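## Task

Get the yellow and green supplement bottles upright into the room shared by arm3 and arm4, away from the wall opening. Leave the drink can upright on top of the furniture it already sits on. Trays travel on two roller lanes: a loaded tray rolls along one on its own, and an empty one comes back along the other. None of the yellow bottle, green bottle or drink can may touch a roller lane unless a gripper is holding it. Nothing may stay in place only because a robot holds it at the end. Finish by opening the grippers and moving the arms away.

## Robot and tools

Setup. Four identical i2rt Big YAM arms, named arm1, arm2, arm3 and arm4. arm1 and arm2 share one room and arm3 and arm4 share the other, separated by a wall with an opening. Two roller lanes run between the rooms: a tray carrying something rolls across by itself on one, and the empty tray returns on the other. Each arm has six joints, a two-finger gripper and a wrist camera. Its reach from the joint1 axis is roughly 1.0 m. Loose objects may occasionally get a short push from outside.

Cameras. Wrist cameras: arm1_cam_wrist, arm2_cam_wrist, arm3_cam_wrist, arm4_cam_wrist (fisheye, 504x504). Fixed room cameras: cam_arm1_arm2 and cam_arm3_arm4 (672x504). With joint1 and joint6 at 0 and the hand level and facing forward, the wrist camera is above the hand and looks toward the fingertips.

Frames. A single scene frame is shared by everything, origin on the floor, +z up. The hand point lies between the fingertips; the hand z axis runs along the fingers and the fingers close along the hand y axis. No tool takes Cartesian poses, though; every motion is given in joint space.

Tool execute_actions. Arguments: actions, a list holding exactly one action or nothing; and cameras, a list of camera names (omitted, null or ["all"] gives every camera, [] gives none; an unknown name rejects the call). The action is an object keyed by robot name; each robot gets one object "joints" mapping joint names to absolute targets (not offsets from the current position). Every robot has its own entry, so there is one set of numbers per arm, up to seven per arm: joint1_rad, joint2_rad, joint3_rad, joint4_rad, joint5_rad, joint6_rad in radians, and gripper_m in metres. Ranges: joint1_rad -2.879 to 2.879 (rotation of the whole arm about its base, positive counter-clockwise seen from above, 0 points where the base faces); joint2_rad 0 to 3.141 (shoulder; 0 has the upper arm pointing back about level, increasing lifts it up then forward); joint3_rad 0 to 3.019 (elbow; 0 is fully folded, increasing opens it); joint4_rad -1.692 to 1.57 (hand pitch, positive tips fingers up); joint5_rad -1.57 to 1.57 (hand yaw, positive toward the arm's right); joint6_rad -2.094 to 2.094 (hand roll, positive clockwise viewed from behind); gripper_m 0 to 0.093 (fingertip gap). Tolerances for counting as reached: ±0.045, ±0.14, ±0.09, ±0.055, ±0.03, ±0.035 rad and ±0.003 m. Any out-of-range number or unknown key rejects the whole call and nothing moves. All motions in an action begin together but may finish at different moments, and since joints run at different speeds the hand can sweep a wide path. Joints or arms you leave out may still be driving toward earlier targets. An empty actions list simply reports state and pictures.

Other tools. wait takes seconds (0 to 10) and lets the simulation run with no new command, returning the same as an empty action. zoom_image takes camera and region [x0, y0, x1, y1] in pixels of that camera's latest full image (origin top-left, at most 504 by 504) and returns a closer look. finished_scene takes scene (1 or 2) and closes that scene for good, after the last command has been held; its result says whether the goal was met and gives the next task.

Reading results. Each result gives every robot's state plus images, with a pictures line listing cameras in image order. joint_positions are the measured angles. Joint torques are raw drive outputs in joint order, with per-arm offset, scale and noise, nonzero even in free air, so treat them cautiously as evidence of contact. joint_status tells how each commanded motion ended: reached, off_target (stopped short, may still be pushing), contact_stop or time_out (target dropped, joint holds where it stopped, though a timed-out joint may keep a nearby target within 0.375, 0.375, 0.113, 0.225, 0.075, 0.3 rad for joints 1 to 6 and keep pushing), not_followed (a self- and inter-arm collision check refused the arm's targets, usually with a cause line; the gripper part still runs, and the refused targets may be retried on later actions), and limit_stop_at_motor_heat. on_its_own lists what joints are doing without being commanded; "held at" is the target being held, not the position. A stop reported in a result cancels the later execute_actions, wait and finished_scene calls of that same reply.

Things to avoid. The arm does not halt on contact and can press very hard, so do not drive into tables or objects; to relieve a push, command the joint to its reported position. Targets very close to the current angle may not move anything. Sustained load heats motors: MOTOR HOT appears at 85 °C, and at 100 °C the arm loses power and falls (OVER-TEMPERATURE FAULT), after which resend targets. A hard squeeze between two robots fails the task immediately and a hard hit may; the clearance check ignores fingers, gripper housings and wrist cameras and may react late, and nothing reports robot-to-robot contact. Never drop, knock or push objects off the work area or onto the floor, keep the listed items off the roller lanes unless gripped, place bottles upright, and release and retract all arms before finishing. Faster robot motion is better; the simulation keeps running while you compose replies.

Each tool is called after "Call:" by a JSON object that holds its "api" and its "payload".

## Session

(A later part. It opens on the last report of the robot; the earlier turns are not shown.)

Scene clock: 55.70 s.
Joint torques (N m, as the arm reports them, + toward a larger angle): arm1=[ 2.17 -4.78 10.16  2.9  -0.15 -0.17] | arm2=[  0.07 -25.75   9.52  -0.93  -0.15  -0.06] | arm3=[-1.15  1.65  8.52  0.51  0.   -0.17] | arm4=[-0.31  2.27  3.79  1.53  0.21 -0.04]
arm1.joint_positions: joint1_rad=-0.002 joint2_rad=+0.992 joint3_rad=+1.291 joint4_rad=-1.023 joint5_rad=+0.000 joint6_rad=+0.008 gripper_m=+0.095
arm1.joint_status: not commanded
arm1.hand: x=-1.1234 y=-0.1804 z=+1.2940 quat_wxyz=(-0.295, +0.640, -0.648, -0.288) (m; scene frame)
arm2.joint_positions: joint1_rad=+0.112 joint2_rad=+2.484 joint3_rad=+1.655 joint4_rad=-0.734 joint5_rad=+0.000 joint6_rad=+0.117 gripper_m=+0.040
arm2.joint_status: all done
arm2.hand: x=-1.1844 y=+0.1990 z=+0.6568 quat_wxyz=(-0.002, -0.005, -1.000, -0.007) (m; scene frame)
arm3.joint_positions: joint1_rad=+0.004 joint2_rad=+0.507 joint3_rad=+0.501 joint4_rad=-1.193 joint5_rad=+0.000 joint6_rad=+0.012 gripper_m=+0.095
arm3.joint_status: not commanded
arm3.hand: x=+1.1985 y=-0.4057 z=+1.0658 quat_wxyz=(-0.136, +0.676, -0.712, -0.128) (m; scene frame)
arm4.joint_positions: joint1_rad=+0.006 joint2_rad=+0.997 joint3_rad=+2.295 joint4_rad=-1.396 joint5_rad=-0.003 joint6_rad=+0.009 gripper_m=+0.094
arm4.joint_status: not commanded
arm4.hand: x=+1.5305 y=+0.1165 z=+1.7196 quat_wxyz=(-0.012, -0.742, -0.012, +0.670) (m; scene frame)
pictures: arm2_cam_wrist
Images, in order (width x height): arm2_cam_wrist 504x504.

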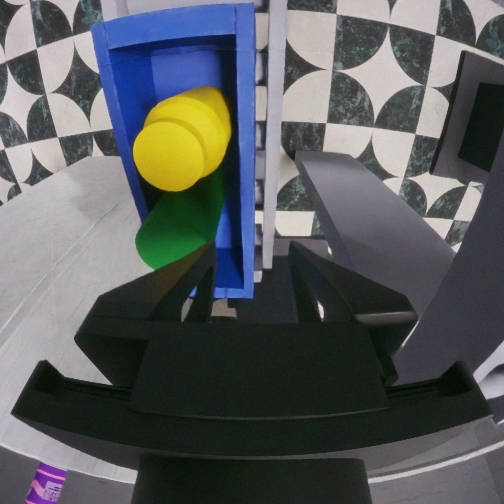

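Call:
{"api": "execute_actions", "payload": {"actions": [{"arm2":{"joints":{"joint4_rad":-0.635,"joint2_rad":2.62,"joint3_rad":1.755}}}], "cameras": ["arm2_cam_wrist"]}}

Call:
{"api": "execute_actions", "payload": {"actions": [{"arm2":{"joints":{"joint4_rad":-0.595,"joint2_rad":2.745,"joint3_rad":1.84}}}], "cameras": ["arm2_cam_wrist","arm1_cam_wrist"]}}

Call:
{"api": "zoom_image", "payload": {"camera": "arm1_cam_wrist", "region": [150, 120, 330, 270]}}

Scene clock: 57.73 s.
Joint torques (N m, as the arm reports them, + toward a larger angle): arm1=[ 2.13 -4.78 10.16  2.89 -0.16 -0.17] | arm2=[ -0.06 -27.45   7.92   0.31  -0.15  -0.04] | arm3=[-1.02  1.71  8.51  0.53  0.   -0.17] | arm4=[-0.38  2.27  3.81  1.54  0.21 -0.04]
arm1.joint_positions: joint1_rad=-0.002 joint2_rad=+0.992 joint3_rad=+1.291 joint4_rad=-1.023 joint5_rad=+0.000 joint6_rad=+0.008 gripper_m=+0.095
arm1.joint_status: not commanded
arm1.hand: x=-1.1234 y=-0.1804 z=+1.2940 quat_wxyz=(-0.295, +0.640, -0.648, -0.288) (m; scene frame)
arm2.joint_positions: joint1_rad=+0.112 joint2_rad=+2.646 joint3_rad=+1.730 joint4_rad=-0.651 joint5_rad=+0.000 joint6_rad=+0.117 gripper_m=+0.040
arm2.joint_status: all done
arm2.hand: x=-1.1868 y=+0.1998 z=+0.5782 quat_wxyz=(+0.000, -0.005, -1.000, -0.007) (m; scene frame)
arm3.joint_positions: joint1_rad=+0.004 joint2_rad=+0.507 joint3_rad=+0.501 joint4_rad=-1.193 joint5_rad=+0.000 joint6_rad=+0.012 gripper_m=+0.095
arm3.joint_status: not commanded
arm3.hand: x=+1.1985 y=-0.4057 z=+1.0658 quat_wxyz=(-0.136, +0.676, -0.712, -0.128) (m; scene frame)
arm4.joint_positions: joint1_rad=+0.006 joint2_rad=+0.997 joint3_rad=+2.295 joint4_rad=-1.396 joint5_rad=-0.003 joint6_rad=+0.009 gripper_m=+0.094
arm4.joint_status: not commanded
arm4.hand: x=+1.5305 y=+0.1165 z=+1.7196 quat_wxyz=(-0.012, -0.742, -0.012, +0.670) (m; scene frame)
pictures: arm2_cam_wrist
Images, in order (width x height): arm2_cam_wrist 504x504.

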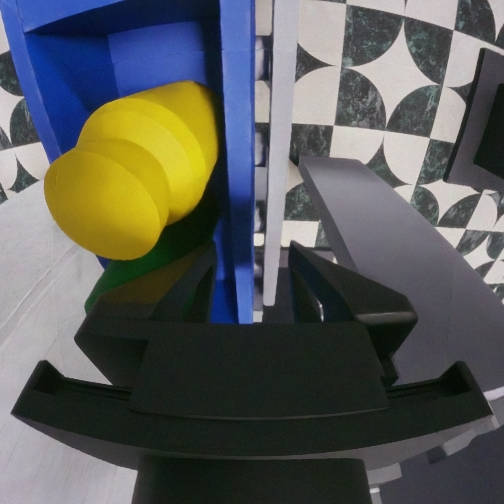

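Scene clock: 58.67 s.
Joint torques (N m, as the arm reports them, + toward a larger angle): arm1=[ 2.18 -4.74 10.16  2.89 -0.15 -0.17] | arm2=[ -0.15 -26.57   8.11   0.28  -0.16  -0.04] | arm3=[-1.04  1.67  8.54  0.5   0.   -0.17] | arm4=[-0.4   2.3   3.82  1.53  0.21 -0.04]
arm1.joint_positions: joint1_rad=-0.002 joint2_rad=+0.992 joint3_rad=+1.291 joint4_rad=-1.023 joint5_rad=+0.000 joint6_rad=+0.008 gripper_m=+0.095
arm1.joint_status: not commanded
arm1.hand: x=-1.1234 y=-0.1804 z=+1.2940 quat_wxyz=(-0.295, +0.640, -0.648, -0.288) (m; scene frame)
arm2.joint_positions: joint1_rad=+0.112 joint2_rad=+2.759 joint3_rad=+1.813 joint4_rad=-0.607 joint5_rad=+0.001 joint6_rad=+0.117 gripper_m=+0.040
arm2.joint_status: all done
arm2.hand: x=-1.1819 y=+0.2009 z=+0.5293 quat_wxyz=(-0.007, -0.005, -1.000, -0.007) (m; scene frame)
arm3.joint_positions: joint1_rad=+0.004 joint2_rad=+0.507 joint3_rad=+0.501 joint4_rad=-1.193 joint5_rad=+0.000 joint6_rad=+0.012 gripper_m=+0.095
arm3.joint_status: not commanded
arm3.hand: x=+1.1985 y=-0.4057 z=+1.0658 quat_wxyz=(-0.136, +0.676, -0.712, -0.128) (m; scene frame)
arm4.joint_positions: joint1_rad=+0.006 joint2_rad=+0.997 joint3_rad=+2.295 joint4_rad=-1.396 joint5_rad=-0.003 joint6_rad=+0.009 gripper_m=+0.094
arm4.joint_status: not commanded
arm4.hand: x=+1.5305 y=+0.1165 z=+1.7196 quat_wxyz=(-0.012, -0.742, -0.012, +0.670) (m; scene frame)
pictures: arm1_cam_wrist, arm2_cam_wrist
Images, in order (width x height): arm1_cam_wrist 504x504, arm2_cam_wrist 504x504.

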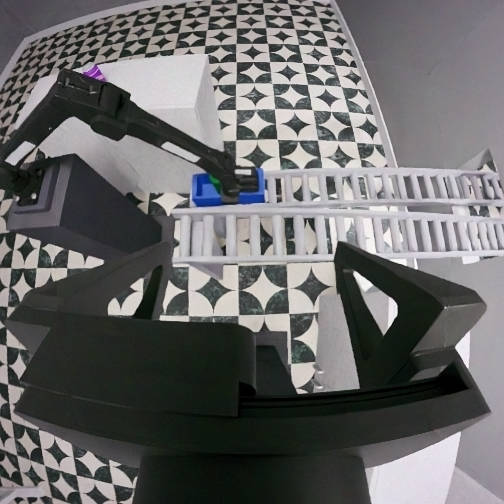

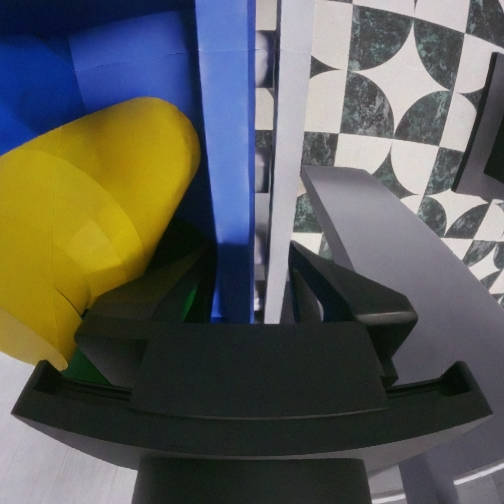

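Region (150, 120, 330, 270) of arm1_cam_wrist's 504x504 image, scaled by 2.800, with more detail than that image has.

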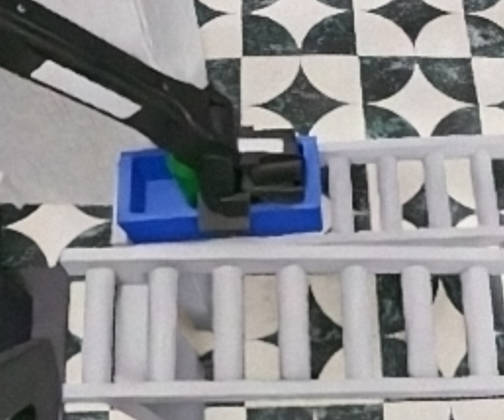

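Call:
{"api": "execute_actions", "payload": {"actions": [{"arm2":{"joints":{"gripper_m":0.0}}}], "cameras": []}}

Call:
{"api": "execute_actions", "payload": {"actions": [{"arm2":{"joints":{"joint4_rad":-0.82,"joint2_rad":2.56,"joint3_rad":1.78}}}], "cameras": ["arm2_cam_wrist","arm1_cam_wrist","cam_arm1_arm2"]}}

Call:
{"api": "zoom_image", "payload": {"camera": "cam_arm1_arm2", "region": [260, 220, 420, 340]}}

Scene clock: 60.30 s.
Joint torques (N m, as the arm reports them, + toward a larger angle): arm1=[ 2.14 -4.76 10.15  2.9  -0.16 -0.17] | arm2=[ -0.16 -26.5    7.97   0.16  -0.26  -0.06] | arm3=[-1.06  1.69  8.52  0.51  0.   -0.17] | arm4=[-0.28  2.28  3.82  1.52  0.21 -0.04]
arm1.joint_positions: joint1_rad=-0.002 joint2_rad=+0.992 joint3_rad=+1.291 joint4_rad=-1.023 joint5_rad=+0.000 joint6_rad=+0.008 gripper_m=+0.095
arm1.joint_status: not commanded
arm1.hand: x=-1.1234 y=-0.1804 z=+1.2940 quat_wxyz=(-0.295, +0.640, -0.648, -0.288) (m; scene frame)
arm2.joint_positions: joint1_rad=+0.116 joint2_rad=+2.759 joint3_rad=+1.813 joint4_rad=-0.607 joint5_rad=+0.003 joint6_rad=+0.117 gripper_m=+0.011
arm2.joint_status: gripper_m off_target (ended at +0.011, target +0.000)
arm2.hand: x=-1.1819 y=+0.2028 z=+0.5293 quat_wxyz=(-0.007, -0.004, -1.000, -0.006) (m; scene frame)
arm3.joint_positions: joint1_rad=+0.004 joint2_rad=+0.507 joint3_rad=+0.501 joint4_rad=-1.193 joint5_rad=+0.000 joint6_rad=+0.012 gripper_m=+0.095
arm3.joint_status: not commanded
arm3.hand: x=+1.1985 y=-0.4057 z=+1.0658 quat_wxyz=(-0.136, +0.676, -0.712, -0.128) (m; scene frame)
arm4.joint_positions: joint1_rad=+0.006 joint2_rad=+0.997 joint3_rad=+2.295 joint4_rad=-1.396 joint5_rad=-0.003 joint6_rad=+0.009 gripper_m=+0.094
arm4.joint_status: not commanded
arm4.hand: x=+1.5305 y=+0.1165 z=+1.7196 quat_wxyz=(-0.012, -0.742, -0.012, +0.670) (m; scene frame)
pictures: none
No camera images: the call's "cameras" was empty. Leave "cameras" out to get every camera's image.

Scene clock: 61.53 s.
Joint torques (N m, as the arm reports them, + toward a larger angle): arm1=[ 2.18 -4.73 10.17  2.89 -0.16 -0.17] | arm2=[ -0.25 -29.77   6.7   -1.03  -0.6   -0.04] | arm3=[-1.1   1.73  8.52  0.53  0.01 -0.17] | arm4=[-0.41  2.26  3.79  1.54  0.21 -0.04]
arm1.joint_positions: joint1_rad=-0.002 joint2_rad=+0.992 joint3_rad=+1.291 joint4_rad=-1.023 joint5_rad=+0.000 joint6_rad=+0.008 gripper_m=+0.095
arm1.joint_status: not commanded
arm1.hand: x=-1.1234 y=-0.1804 z=+1.2940 quat_wxyz=(-0.295, +0.640, -0.648, -0.288) (m; scene frame)
arm2.joint_positions: joint1_rad=+0.115 joint2_rad=+2.608 joint3_rad=+1.773 joint4_rad=-0.802 joint5_rad=+0.010 joint6_rad=+0.116 gripper_m=+0.011
arm2.joint_status: all done
arm2.hand: x=-1.1851 y=+0.1997 z=+0.6123 quat_wxyz=(+0.034, -0.003, -0.999, +0.002) (m; scene frame)
arm3.joint_positions: joint1_rad=+0.004 joint2_rad=+0.507 joint3_rad=+0.501 joint4_rad=-1.193 joint5_rad=+0.000 joint6_rad=+0.012 gripper_m=+0.095
arm3.joint_status: not commanded
arm3.hand: x=+1.1985 y=-0.4057 z=+1.0658 quat_wxyz=(-0.136, +0.676, -0.712, -0.128) (m; scene frame)
arm4.joint_positions: joint1_rad=+0.006 joint2_rad=+0.997 joint3_rad=+2.295 joint4_rad=-1.396 joint5_rad=-0.003 joint6_rad=+0.009 gripper_m=+0.094
arm4.joint_status: not commanded
arm4.hand: x=+1.5305 y=+0.1165 z=+1.7196 quat_wxyz=(-0.012, -0.742, -0.012, +0.670) (m; scene frame)
pictures: arm1_cam_wrist, arm2_cam_wrist, cam_arm1_arm2
Images, in order (width x height): arm1_cam_wrist 504x504, arm2_cam_wrist 504x504, cam_arm1_arm2 672x504.

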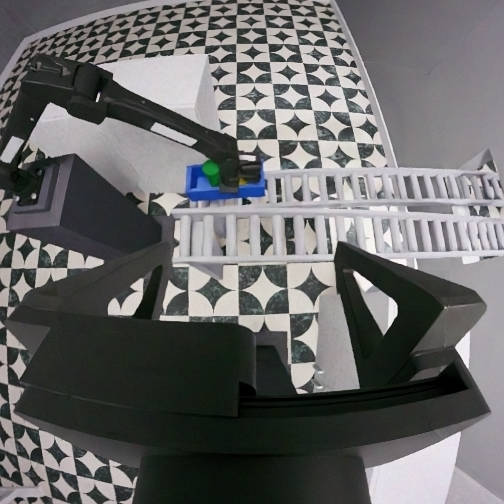

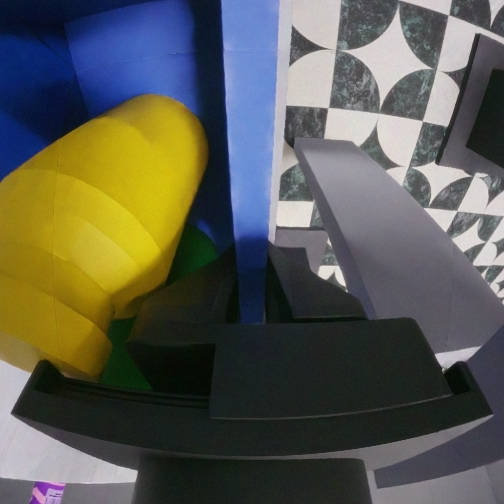

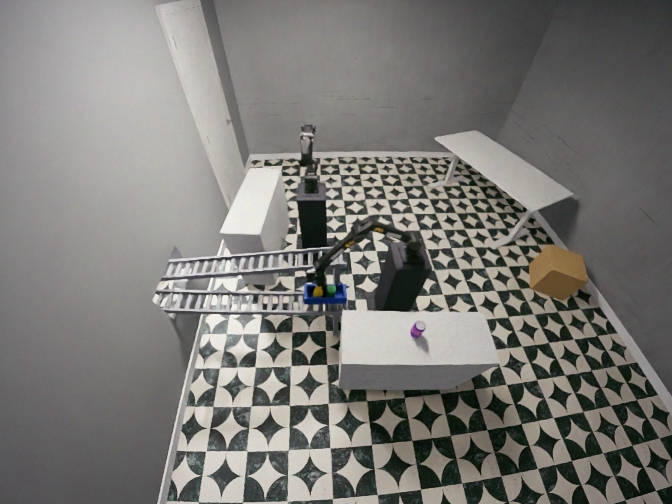

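Region (260, 220, 420, 340) of cam_arm1_arm2's 672x504 image, scaled by 3.150, with more detail than that image has; it fills the top 378 rows of this view, and the rest is white.

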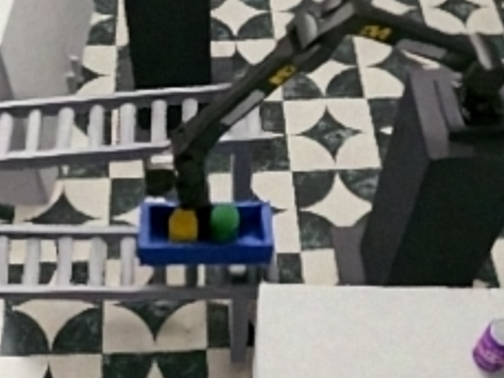

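Call:
{"api": "execute_actions", "payload": {"actions": [{"arm2":{"joints":{"joint4_rad":-1.03,"joint2_rad":2.36,"joint3_rad":1.8}},"arm1":{"joints":{"joint1_rad":-0.3,"gripper_m":0.0,"joint2_rad":0.8}}}], "cameras": []}}

Call:
{"api": "execute_actions", "payload": {"actions": [{"arm2":{"joints":{"joint4_rad":-1.25,"joint2_rad":2.15}}}], "cameras": ["cam_arm1_arm2"]}}

Call:
{"api": "execute_actions", "payload": {"actions": [{"arm2":{"joints":{"joint1_rad":-0.285,"joint6_rad":-0.31}}}], "cameras": ["arm2_cam_wrist","arm1_cam_wrist","cam_arm1_arm2"]}}

Scene clock: 66.43 s.
Joint torques (N m, as the arm reports them, + toward a larger angle): arm1=[ 1.72 -1.61 10.42  3.08 -0.15 -0.17] | arm2=[ -0.5  -30.56   9.8   -1.    -0.58  -0.04] | arm3=[-1.07  1.67  8.52  0.54  0.   -0.17] | arm4=[-0.31  2.25  3.81  1.54  0.21 -0.04]
arm1.joint_positions: joint1_rad=-0.296 joint2_rad=+0.791 joint3_rad=+1.283 joint4_rad=-1.023 joint5_rad=+0.000 joint6_rad=+0.008 gripper_m=+0.001
arm1.joint_status: all done
arm1.hand: x=-1.0227 y=-0.2649 z=+1.3633 quat_wxyz=(-0.403, +0.512, -0.699, -0.294) (m; scene frame)
arm2.joint_positions: joint1_rad=+0.115 joint2_rad=+2.419 joint3_rad=+1.773 joint4_rad=-1.012 joint5_rad=+0.010 joint6_rad=+0.116 gripper_m=+0.011
arm2.joint_status: all done
arm2.hand: x=-1.1727 y=+0.1994 z=+0.7313 quat_wxyz=(+0.044, -0.002, -0.999, +0.003) (m; scene frame)
arm3.joint_positions: joint1_rad=+0.004 joint2_rad=+0.507 joint3_rad=+0.501 joint4_rad=-1.193 joint5_rad=+0.000 joint6_rad=+0.012 gripper_m=+0.095
arm3.joint_status: not commanded
arm3.hand: x=+1.1985 y=-0.4057 z=+1.0658 quat_wxyz=(-0.136, +0.676, -0.712, -0.128) (m; scene frame)
arm4.joint_positions: joint1_rad=+0.006 joint2_rad=+0.997 joint3_rad=+2.295 joint4_rad=-1.396 joint5_rad=-0.003 joint6_rad=+0.009 gripper_m=+0.094
arm4.joint_status: not commanded
arm4.hand: x=+1.5305 y=+0.1165 z=+1.7196 quat_wxyz=(-0.012, -0.742, -0.012, +0.670) (m; scene frame)
pictures: none
No camera images: the call's "cameras" was empty. Leave "cameras" out to get every camera's image.

Scene clock: 67.87 s.
Joint torques (N m, as the arm reports them, + toward a larger angle): arm1=[ 1.71 -1.49 10.44  3.08 -0.15 -0.17] | arm2=[ -0.14 -29.1   10.92  -1.17  -0.59  -0.04] | arm3=[-1.07  1.7   8.51  0.51  0.   -0.17] | arm4=[-0.35  2.3   3.82  1.53  0.2  -0.04]
arm1.joint_positions: joint1_rad=-0.296 joint2_rad=+0.791 joint3_rad=+1.283 joint4_rad=-1.023 joint5_rad=+0.000 joint6_rad=+0.008 gripper_m=+0.001
arm1.joint_status: not commanded
arm1.hand: x=-1.0227 y=-0.2649 z=+1.3633 quat_wxyz=(-0.403, +0.512, -0.699, -0.294) (m; scene frame)
arm2.joint_positions: joint1_rad=+0.115 joint2_rad=+2.211 joint3_rad=+1.773 joint4_rad=-1.231 joint5_rad=+0.010 joint6_rad=+0.116 gripper_m=+0.011
arm2.joint_status: all done
arm2.hand: x=-1.1824 y=+0.1965 z=+0.8631 quat_wxyz=(+0.050, -0.002, -0.999, +0.004) (m; scene frame)
arm3.joint_positions: joint1_rad=+0.004 joint2_rad=+0.507 joint3_rad=+0.501 joint4_rad=-1.193 joint5_rad=+0.000 joint6_rad=+0.012 gripper_m=+0.095
arm3.joint_status: not commanded
arm3.hand: x=+1.1985 y=-0.4057 z=+1.0658 quat_wxyz=(-0.136, +0.676, -0.712, -0.128) (m; scene frame)
arm4.joint_positions: joint1_rad=+0.006 joint2_rad=+0.997 joint3_rad=+2.295 joint4_rad=-1.396 joint5_rad=-0.003 joint6_rad=+0.009 gripper_m=+0.094
arm4.joint_status: not commanded
arm4.hand: x=+1.5305 y=+0.1165 z=+1.7196 quat_wxyz=(-0.012, -0.742, -0.012, +0.670) (m; scene frame)
pictures: cam_arm1_arm2
Images, in order (width x height): cam_arm1_arm2 672x504.

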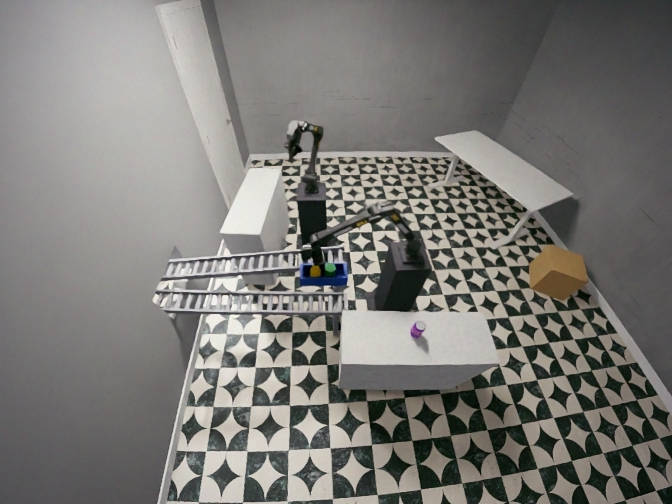

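Scene clock: 69.70 s.
Joint torques (N m, as the arm reports them, + toward a larger angle): arm1=[ 1.7  -1.52 10.43  3.08 -0.16 -0.17] | arm2=[ -0.37 -29.84  10.82  -1.17  -0.42  -0.09] | arm3=[-1.09  1.69  8.52  0.53  0.   -0.17] | arm4=[-0.35  2.27  3.82  1.54  0.21 -0.04]
arm1.joint_positions: joint1_rad=-0.296 joint2_rad=+0.791 joint3_rad=+1.283 joint4_rad=-1.023 joint5_rad=+0.000 joint6_rad=+0.008 gripper_m=+0.001
arm1.joint_status: not commanded
arm1.hand: x=-1.0227 y=-0.2649 z=+1.3633 quat_wxyz=(-0.403, +0.512, -0.699, -0.294) (m; scene frame)
arm2.joint_positions: joint1_rad=-0.280 joint2_rad=+2.211 joint3_rad=+1.773 joint4_rad=-1.231 joint5_rad=+0.006 joint6_rad=-0.290 gripper_m=+0.011
arm2.joint_status: all done
arm2.hand: x=-1.2044 y=-0.0466 z=+0.8599 quat_wxyz=(+0.049, +0.003, -0.999, -0.018) (m; scene frame)
arm3.joint_positions: joint1_rad=+0.004 joint2_rad=+0.507 joint3_rad=+0.501 joint4_rad=-1.193 joint5_rad=+0.000 joint6_rad=+0.012 gripper_m=+0.095
arm3.joint_status: not commanded
arm3.hand: x=+1.1985 y=-0.4057 z=+1.0658 quat_wxyz=(-0.136, +0.676, -0.712, -0.128) (m; scene frame)
arm4.joint_positions: joint1_rad=+0.006 joint2_rad=+0.997 joint3_rad=+2.295 joint4_rad=-1.396 joint5_rad=-0.003 joint6_rad=+0.009 gripper_m=+0.094
arm4.joint_status: not commanded
arm4.hand: x=+1.5305 y=+0.1165 z=+1.7196 quat_wxyz=(-0.012, -0.742, -0.012, +0.670) (m; scene frame)
pictures: arm1_cam_wrist, arm2_cam_wrist, cam_arm1_arm2
Images, in order (width x height): arm1_cam_wrist 504x504, arm2_cam_wrist 504x504, cam_arm1_arm2 672x504.

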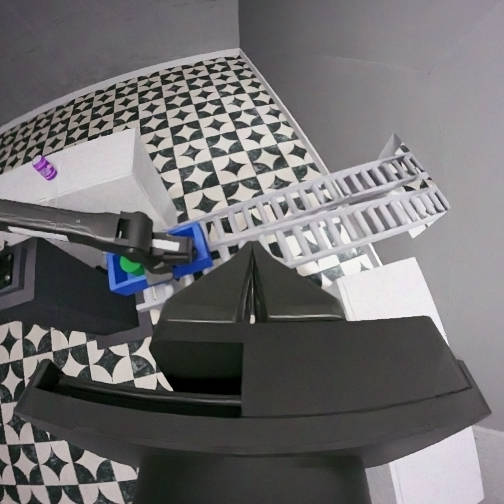

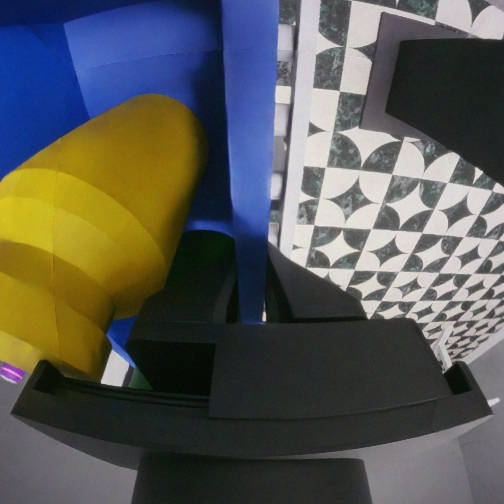

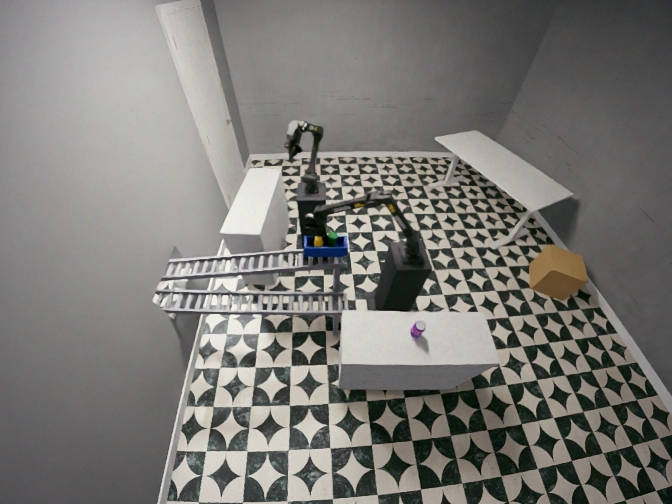

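Call:
{"api": "execute_actions", "payload": {"actions": [{"arm2":{"joints":{"joint1_rad":-0.265,"joint2_rad":2.35,"joint3_rad":2.05,"joint4_rad":-1.35,"joint5_rad":0.055}}}], "cameras": ["arm2_cam_wrist","cam_arm1_arm2"]}}

Call:
{"api": "zoom_image", "payload": {"camera": "cam_arm1_arm2", "region": [260, 190, 390, 290]}}

Scene clock: 71.67 s.
Joint torques (N m, as the arm reports them, + toward a larger angle): arm1=[ 1.74 -1.52 10.43  3.08 -0.15 -0.17] | arm2=[  0.3  -33.05  15.65  -1.59  -0.25  -0.07] | arm3=[-1.08  1.66  8.53  0.5   0.   -0.17] | arm4=[-0.37  2.32  3.8   1.55  0.21 -0.04]
arm1.joint_positions: joint1_rad=-0.296 joint2_rad=+0.791 joint3_rad=+1.283 joint4_rad=-1.023 joint5_rad=+0.000 joint6_rad=+0.008 gripper_m=+0.001
arm1.joint_status: not commanded
arm1.hand: x=-1.0227 y=-0.2649 z=+1.3633 quat_wxyz=(-0.403, +0.512, -0.699, -0.294) (m; scene frame)
arm2.joint_positions: joint1_rad=-0.277 joint2_rad=+2.429 joint3_rad=+1.970 joint4_rad=-1.325 joint5_rad=+0.058 joint6_rad=-0.293 gripper_m=+0.011
arm2.joint_status: all done
arm2.hand: x=-1.1883 y=-0.0577 z=+0.7905 quat_wxyz=(+0.111, +0.009, -0.994, -0.009) (m; scene frame)
arm3.joint_positions: joint1_rad=+0.004 joint2_rad=+0.507 joint3_rad=+0.501 joint4_rad=-1.193 joint5_rad=+0.000 joint6_rad=+0.012 gripper_m=+0.095
arm3.joint_status: not commanded
arm3.hand: x=+1.1985 y=-0.4057 z=+1.0658 quat_wxyz=(-0.136, +0.676, -0.712, -0.128) (m; scene frame)
arm4.joint_positions: joint1_rad=+0.006 joint2_rad=+0.997 joint3_rad=+2.295 joint4_rad=-1.396 joint5_rad=-0.003 joint6_rad=+0.009 gripper_m=+0.094
arm4.joint_status: not commanded
arm4.hand: x=+1.5305 y=+0.1165 z=+1.7196 quat_wxyz=(-0.012, -0.742, -0.012, +0.670) (m; scene frame)
pictures: arm2_cam_wrist, cam_arm1_arm2
Images, in order (width x height): arm2_cam_wrist 504x504, cam_arm1_arm2 672x504.

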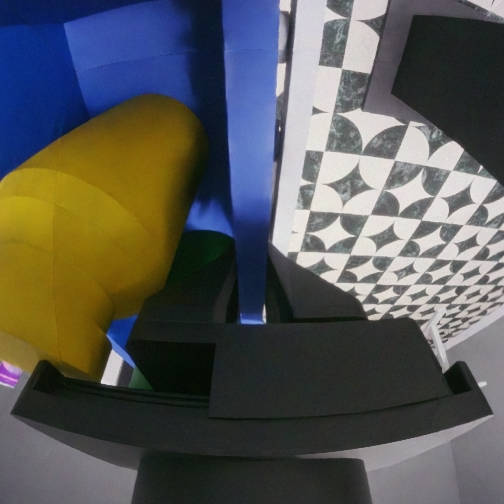

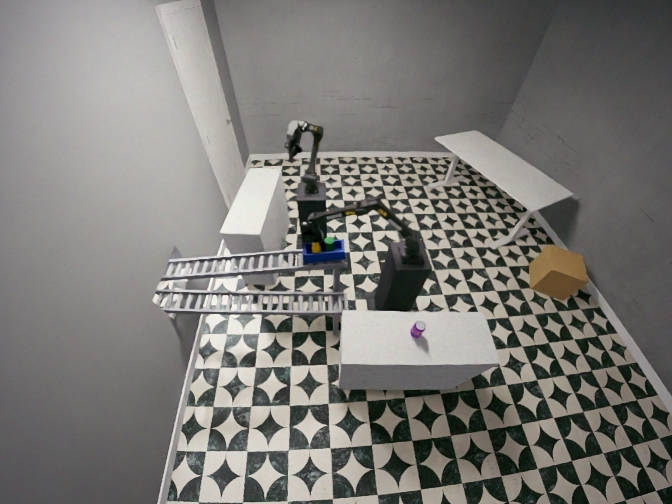

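Region (260, 190, 390, 290) of cam_arm1_arm2's 672x504 image, scaled by 3.877, with more detail than that image has; it fills the top 388 rows of this view, and the rest is white.

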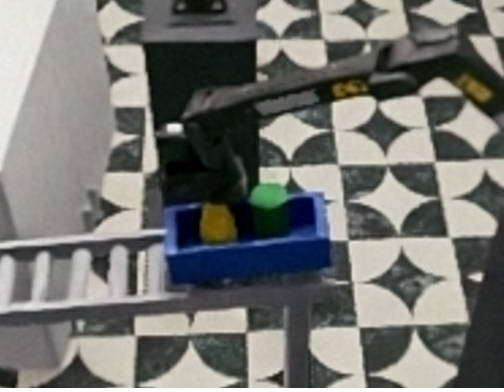

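Call:
{"api": "execute_actions", "payload": {"actions": [{"arm2":{"joints":{"joint2_rad":2.41,"joint4_rad":-1.27,"joint6_rad":-0.26}}}], "cameras": ["arm2_cam_wrist","cam_arm1_arm2"]}}

Call:
{"api": "zoom_image", "payload": {"camera": "cam_arm1_arm2", "region": [260, 190, 390, 290]}}

Scene clock: 75.17 s.
Joint torques (N m, as the arm reports them, + toward a larger angle): arm1=[ 1.69 -1.52 10.43  3.09 -0.15 -0.17] | arm2=[  0.54 -30.81  14.94  -0.4   -0.24   0.14] | arm3=[-1.11  1.69  8.52  0.52  0.   -0.17] | arm4=[-0.32  2.32  3.82  1.53  0.21 -0.04]
arm1.joint_positions: joint1_rad=-0.296 joint2_rad=+0.791 joint3_rad=+1.283 joint4_rad=-1.023 joint5_rad=+0.000 joint6_rad=+0.008 gripper_m=+0.001
arm1.joint_status: not commanded
arm1.hand: x=-1.0227 y=-0.2649 z=+1.3633 quat_wxyz=(-0.403, +0.512, -0.699, -0.294) (m; scene frame)
arm2.joint_positions: joint1_rad=-0.276 joint2_rad=+2.465 joint3_rad=+1.973 joint4_rad=-1.275 joint5_rad=+0.058 joint6_rad=-0.269 gripper_m=+0.011
arm2.joint_status: all done
arm2.hand: x=-1.1835 y=-0.0585 z=+0.7661 quat_wxyz=(+0.103, -0.002, -0.995, -0.006) (m; scene frame)
arm3.joint_positions: joint1_rad=+0.004 joint2_rad=+0.507 joint3_rad=+0.501 joint4_rad=-1.193 joint5_rad=+0.000 joint6_rad=+0.012 gripper_m=+0.095
arm3.joint_status: not commanded
arm3.hand: x=+1.1985 y=-0.4057 z=+1.0658 quat_wxyz=(-0.136, +0.676, -0.712, -0.128) (m; scene frame)
arm4.joint_positions: joint1_rad=+0.006 joint2_rad=+0.997 joint3_rad=+2.295 joint4_rad=-1.396 joint5_rad=-0.003 joint6_rad=+0.009 gripper_m=+0.094
arm4.joint_status: not commanded
arm4.hand: x=+1.5305 y=+0.1165 z=+1.7196 quat_wxyz=(-0.012, -0.742, -0.012, +0.670) (m; scene frame)
pictures: arm2_cam_wrist, cam_arm1_arm2
Images, in order (width x height): arm2_cam_wrist 504x504, cam_arm1_arm2 672x504.

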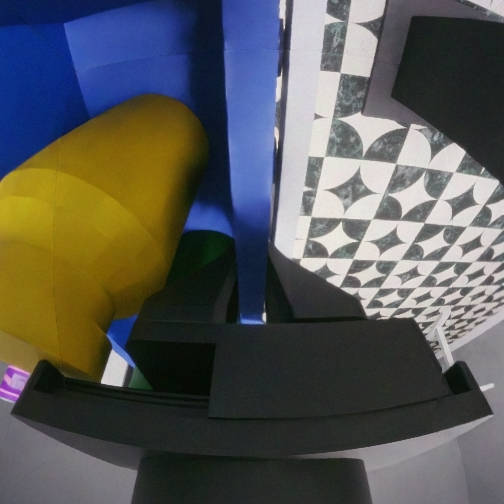

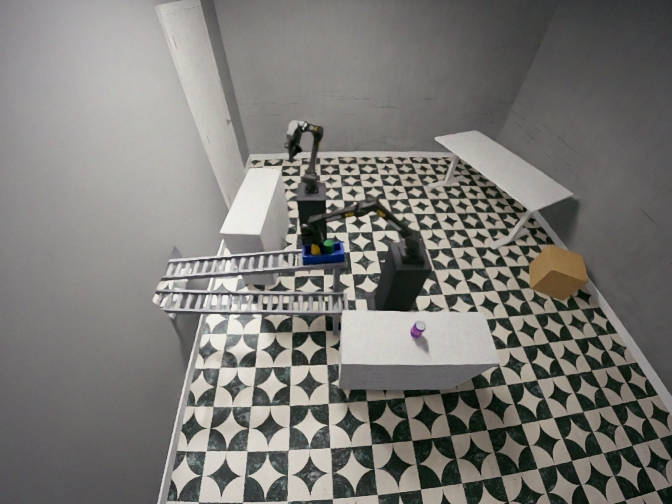

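Region (260, 190, 390, 290) of cam_arm1_arm2's 672x504 image, scaled by 3.877, with more detail than that image has; it fills the top 388 rows of this view, and the rest is white.

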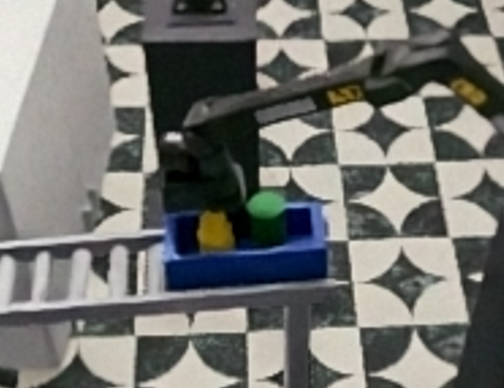

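Call:
{"api": "execute_actions", "payload": {"actions": [{"arm2":{"joints":{"joint2_rad":2.445,"joint4_rad":-1.235}},"arm1":{"joints":{"joint1_rad":-0.4,"joint2_rad":2.14,"joint3_rad":1.68,"joint4_rad":-1.02,"joint5_rad":-0.5}}}], "cameras": ["arm1_cam_wrist","cam_arm1_arm2"]}}

Call:
{"api": "zoom_image", "payload": {"camera": "cam_arm1_arm2", "region": [240, 180, 390, 290]}}

Scene clock: 78.37 s.
Joint torques (N m, as the arm reports them, + toward a larger angle): arm1=[  1.7  -21.81  10.12   0.56  -0.61  -0.21] | arm2=[  0.26 -28.94  14.78  -0.07  -0.35   0.13] | arm3=[-1.16  1.66  8.53  0.52  0.   -0.17] | arm4=[-0.35  2.34  3.8   1.56  0.21 -0.04]
arm1.joint_positions: joint1_rad=-0.397 joint2_rad=+2.171 joint3_rad=+1.648 joint4_rad=-1.023 joint5_rad=-0.497 joint6_rad=+0.008 gripper_m=+0.001
arm1.joint_status: all done
arm1.hand: x=-0.9510 y=+0.0097 z=+0.8506 quat_wxyz=(+0.121, +0.534, -0.810, -0.210) (m; scene frame)
arm2.joint_positions: joint1_rad=-0.275 joint2_rad=+2.472 joint3_rad=+1.976 joint4_rad=-1.249 joint5_rad=+0.060 joint6_rad=-0.266 gripper_m=+0.011
arm2.joint_status: all done
arm2.hand: x=-1.1779 y=-0.0594 z=+0.7613 quat_wxyz=(+0.094, -0.004, -0.996, -0.002) (m; scene frame)
arm3.joint_positions: joint1_rad=+0.004 joint2_rad=+0.507 joint3_rad=+0.501 joint4_rad=-1.193 joint5_rad=+0.000 joint6_rad=+0.012 gripper_m=+0.095
arm3.joint_status: not commanded
arm3.hand: x=+1.1985 y=-0.4057 z=+1.0658 quat_wxyz=(-0.136, +0.676, -0.712, -0.128) (m; scene frame)
arm4.joint_positions: joint1_rad=+0.006 joint2_rad=+0.997 joint3_rad=+2.295 joint4_rad=-1.396 joint5_rad=-0.003 joint6_rad=+0.009 gripper_m=+0.094
arm4.joint_status: not commanded
arm4.hand: x=+1.5305 y=+0.1165 z=+1.7196 quat_wxyz=(-0.012, -0.742, -0.012, +0.670) (m; scene frame)
pictures: arm1_cam_wrist, cam_arm1_arm2
Images, in order (width x height): arm1_cam_wrist 504x504, cam_arm1_arm2 672x504.

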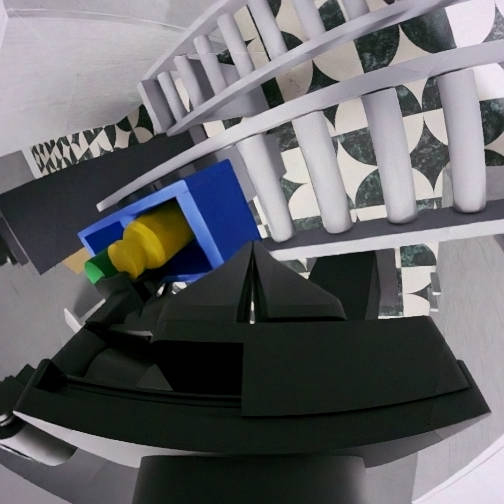

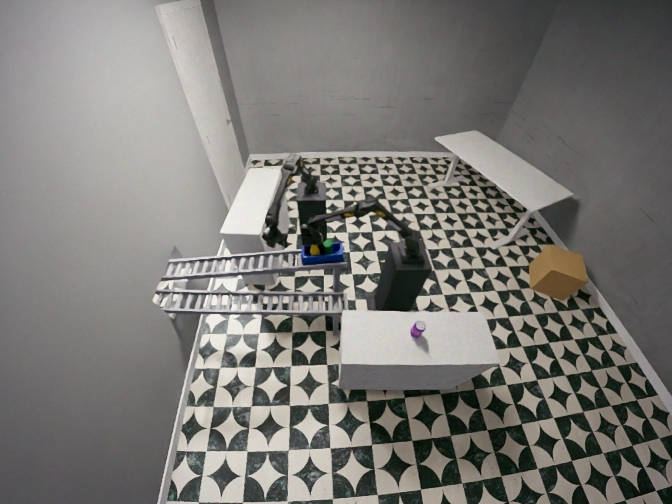

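Region (240, 180, 390, 290) of cam_arm1_arm2's 672x504 image, scaled by 3.360, with more detail than that image has; it fills the top 370 rows of this view, and the rest is white.

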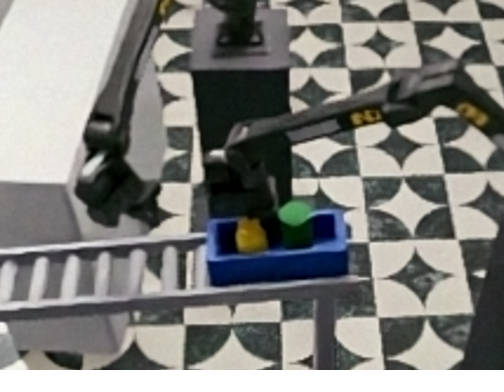

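Call:
{"api": "execute_actions", "payload": {"actions": [{"arm1":{"joints":{"joint2_rad":2.38,"joint4_rad":-0.85,"joint5_rad":-0.9,"joint1_rad":-0.36}}}], "cameras": ["arm1_cam_wrist","cam_arm1_arm2"]}}

Call:
{"api": "zoom_image", "payload": {"camera": "cam_arm1_arm2", "region": [240, 180, 390, 290]}}

Scene clock: 80.33 s.
Joint torques (N m, as the arm reports them, + toward a larger angle): arm1=[  1.66 -22.5    7.95   1.03  -0.85  -0.23] | arm2=[  0.09 -28.98  14.77  -0.06  -0.34   0.1 ] | arm3=[-1.05  1.7   8.52  0.52  0.   -0.17] | arm4=[-0.33  2.25  3.81  1.51  0.21 -0.04]
arm1.joint_positions: joint1_rad=-0.360 joint2_rad=+2.412 joint3_rad=+1.659 joint4_rad=-0.866 joint5_rad=-0.898 joint6_rad=+0.008 gripper_m=+0.001
arm1.joint_status: all done
arm1.hand: x=-1.0249 y=+0.0262 z=+0.7511 quat_wxyz=(+0.260, +0.500, -0.751, -0.343) (m; scene frame)
arm2.joint_positions: joint1_rad=-0.275 joint2_rad=+2.472 joint3_rad=+1.976 joint4_rad=-1.249 joint5_rad=+0.060 joint6_rad=-0.266 gripper_m=+0.011
arm2.joint_status: not commanded
arm2.hand: x=-1.1779 y=-0.0594 z=+0.7613 quat_wxyz=(+0.094, -0.004, -0.996, -0.002) (m; scene frame)
arm3.joint_positions: joint1_rad=+0.004 joint2_rad=+0.507 joint3_rad=+0.501 joint4_rad=-1.193 joint5_rad=+0.000 joint6_rad=+0.012 gripper_m=+0.095
arm3.joint_status: not commanded
arm3.hand: x=+1.1985 y=-0.4057 z=+1.0658 quat_wxyz=(-0.136, +0.676, -0.712, -0.128) (m; scene frame)
arm4.joint_positions: joint1_rad=+0.006 joint2_rad=+0.997 joint3_rad=+2.295 joint4_rad=-1.396 joint5_rad=-0.003 joint6_rad=+0.009 gripper_m=+0.094
arm4.joint_status: not commanded
arm4.hand: x=+1.5305 y=+0.1165 z=+1.7196 quat_wxyz=(-0.012, -0.742, -0.012, +0.670) (m; scene frame)
pictures: arm1_cam_wrist, cam_arm1_arm2
Images, in order (width x height): arm1_cam_wrist 504x504, cam_arm1_arm2 672x504.

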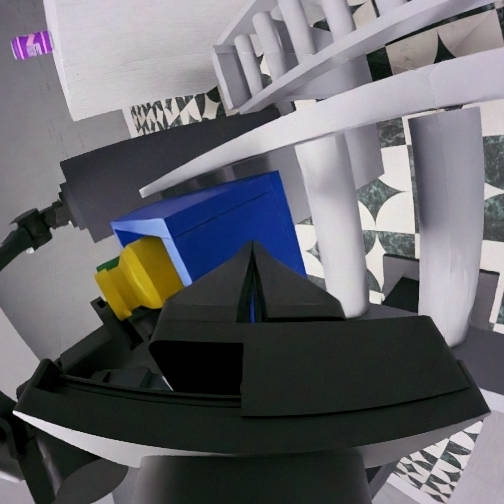

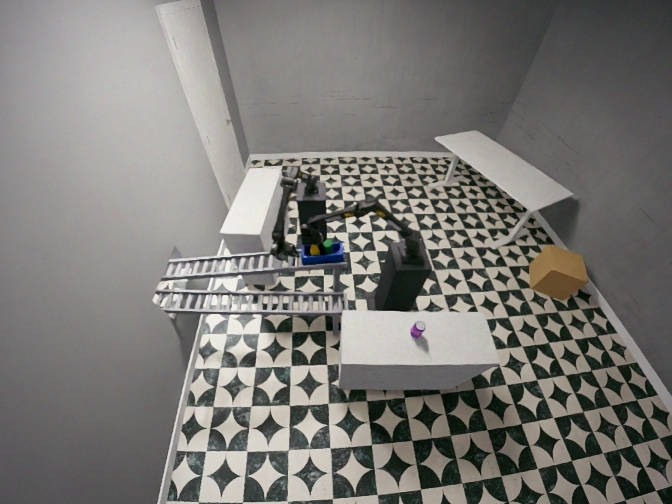

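Region (240, 180, 390, 290) of cam_arm1_arm2's 672x504 image, scaled by 3.360, with more detail than that image has; it fills the top 370 rows of this view, and the rest is white.

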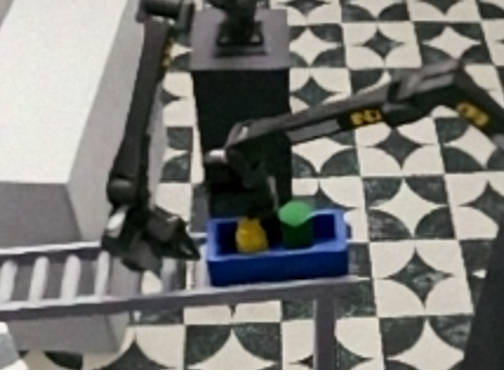

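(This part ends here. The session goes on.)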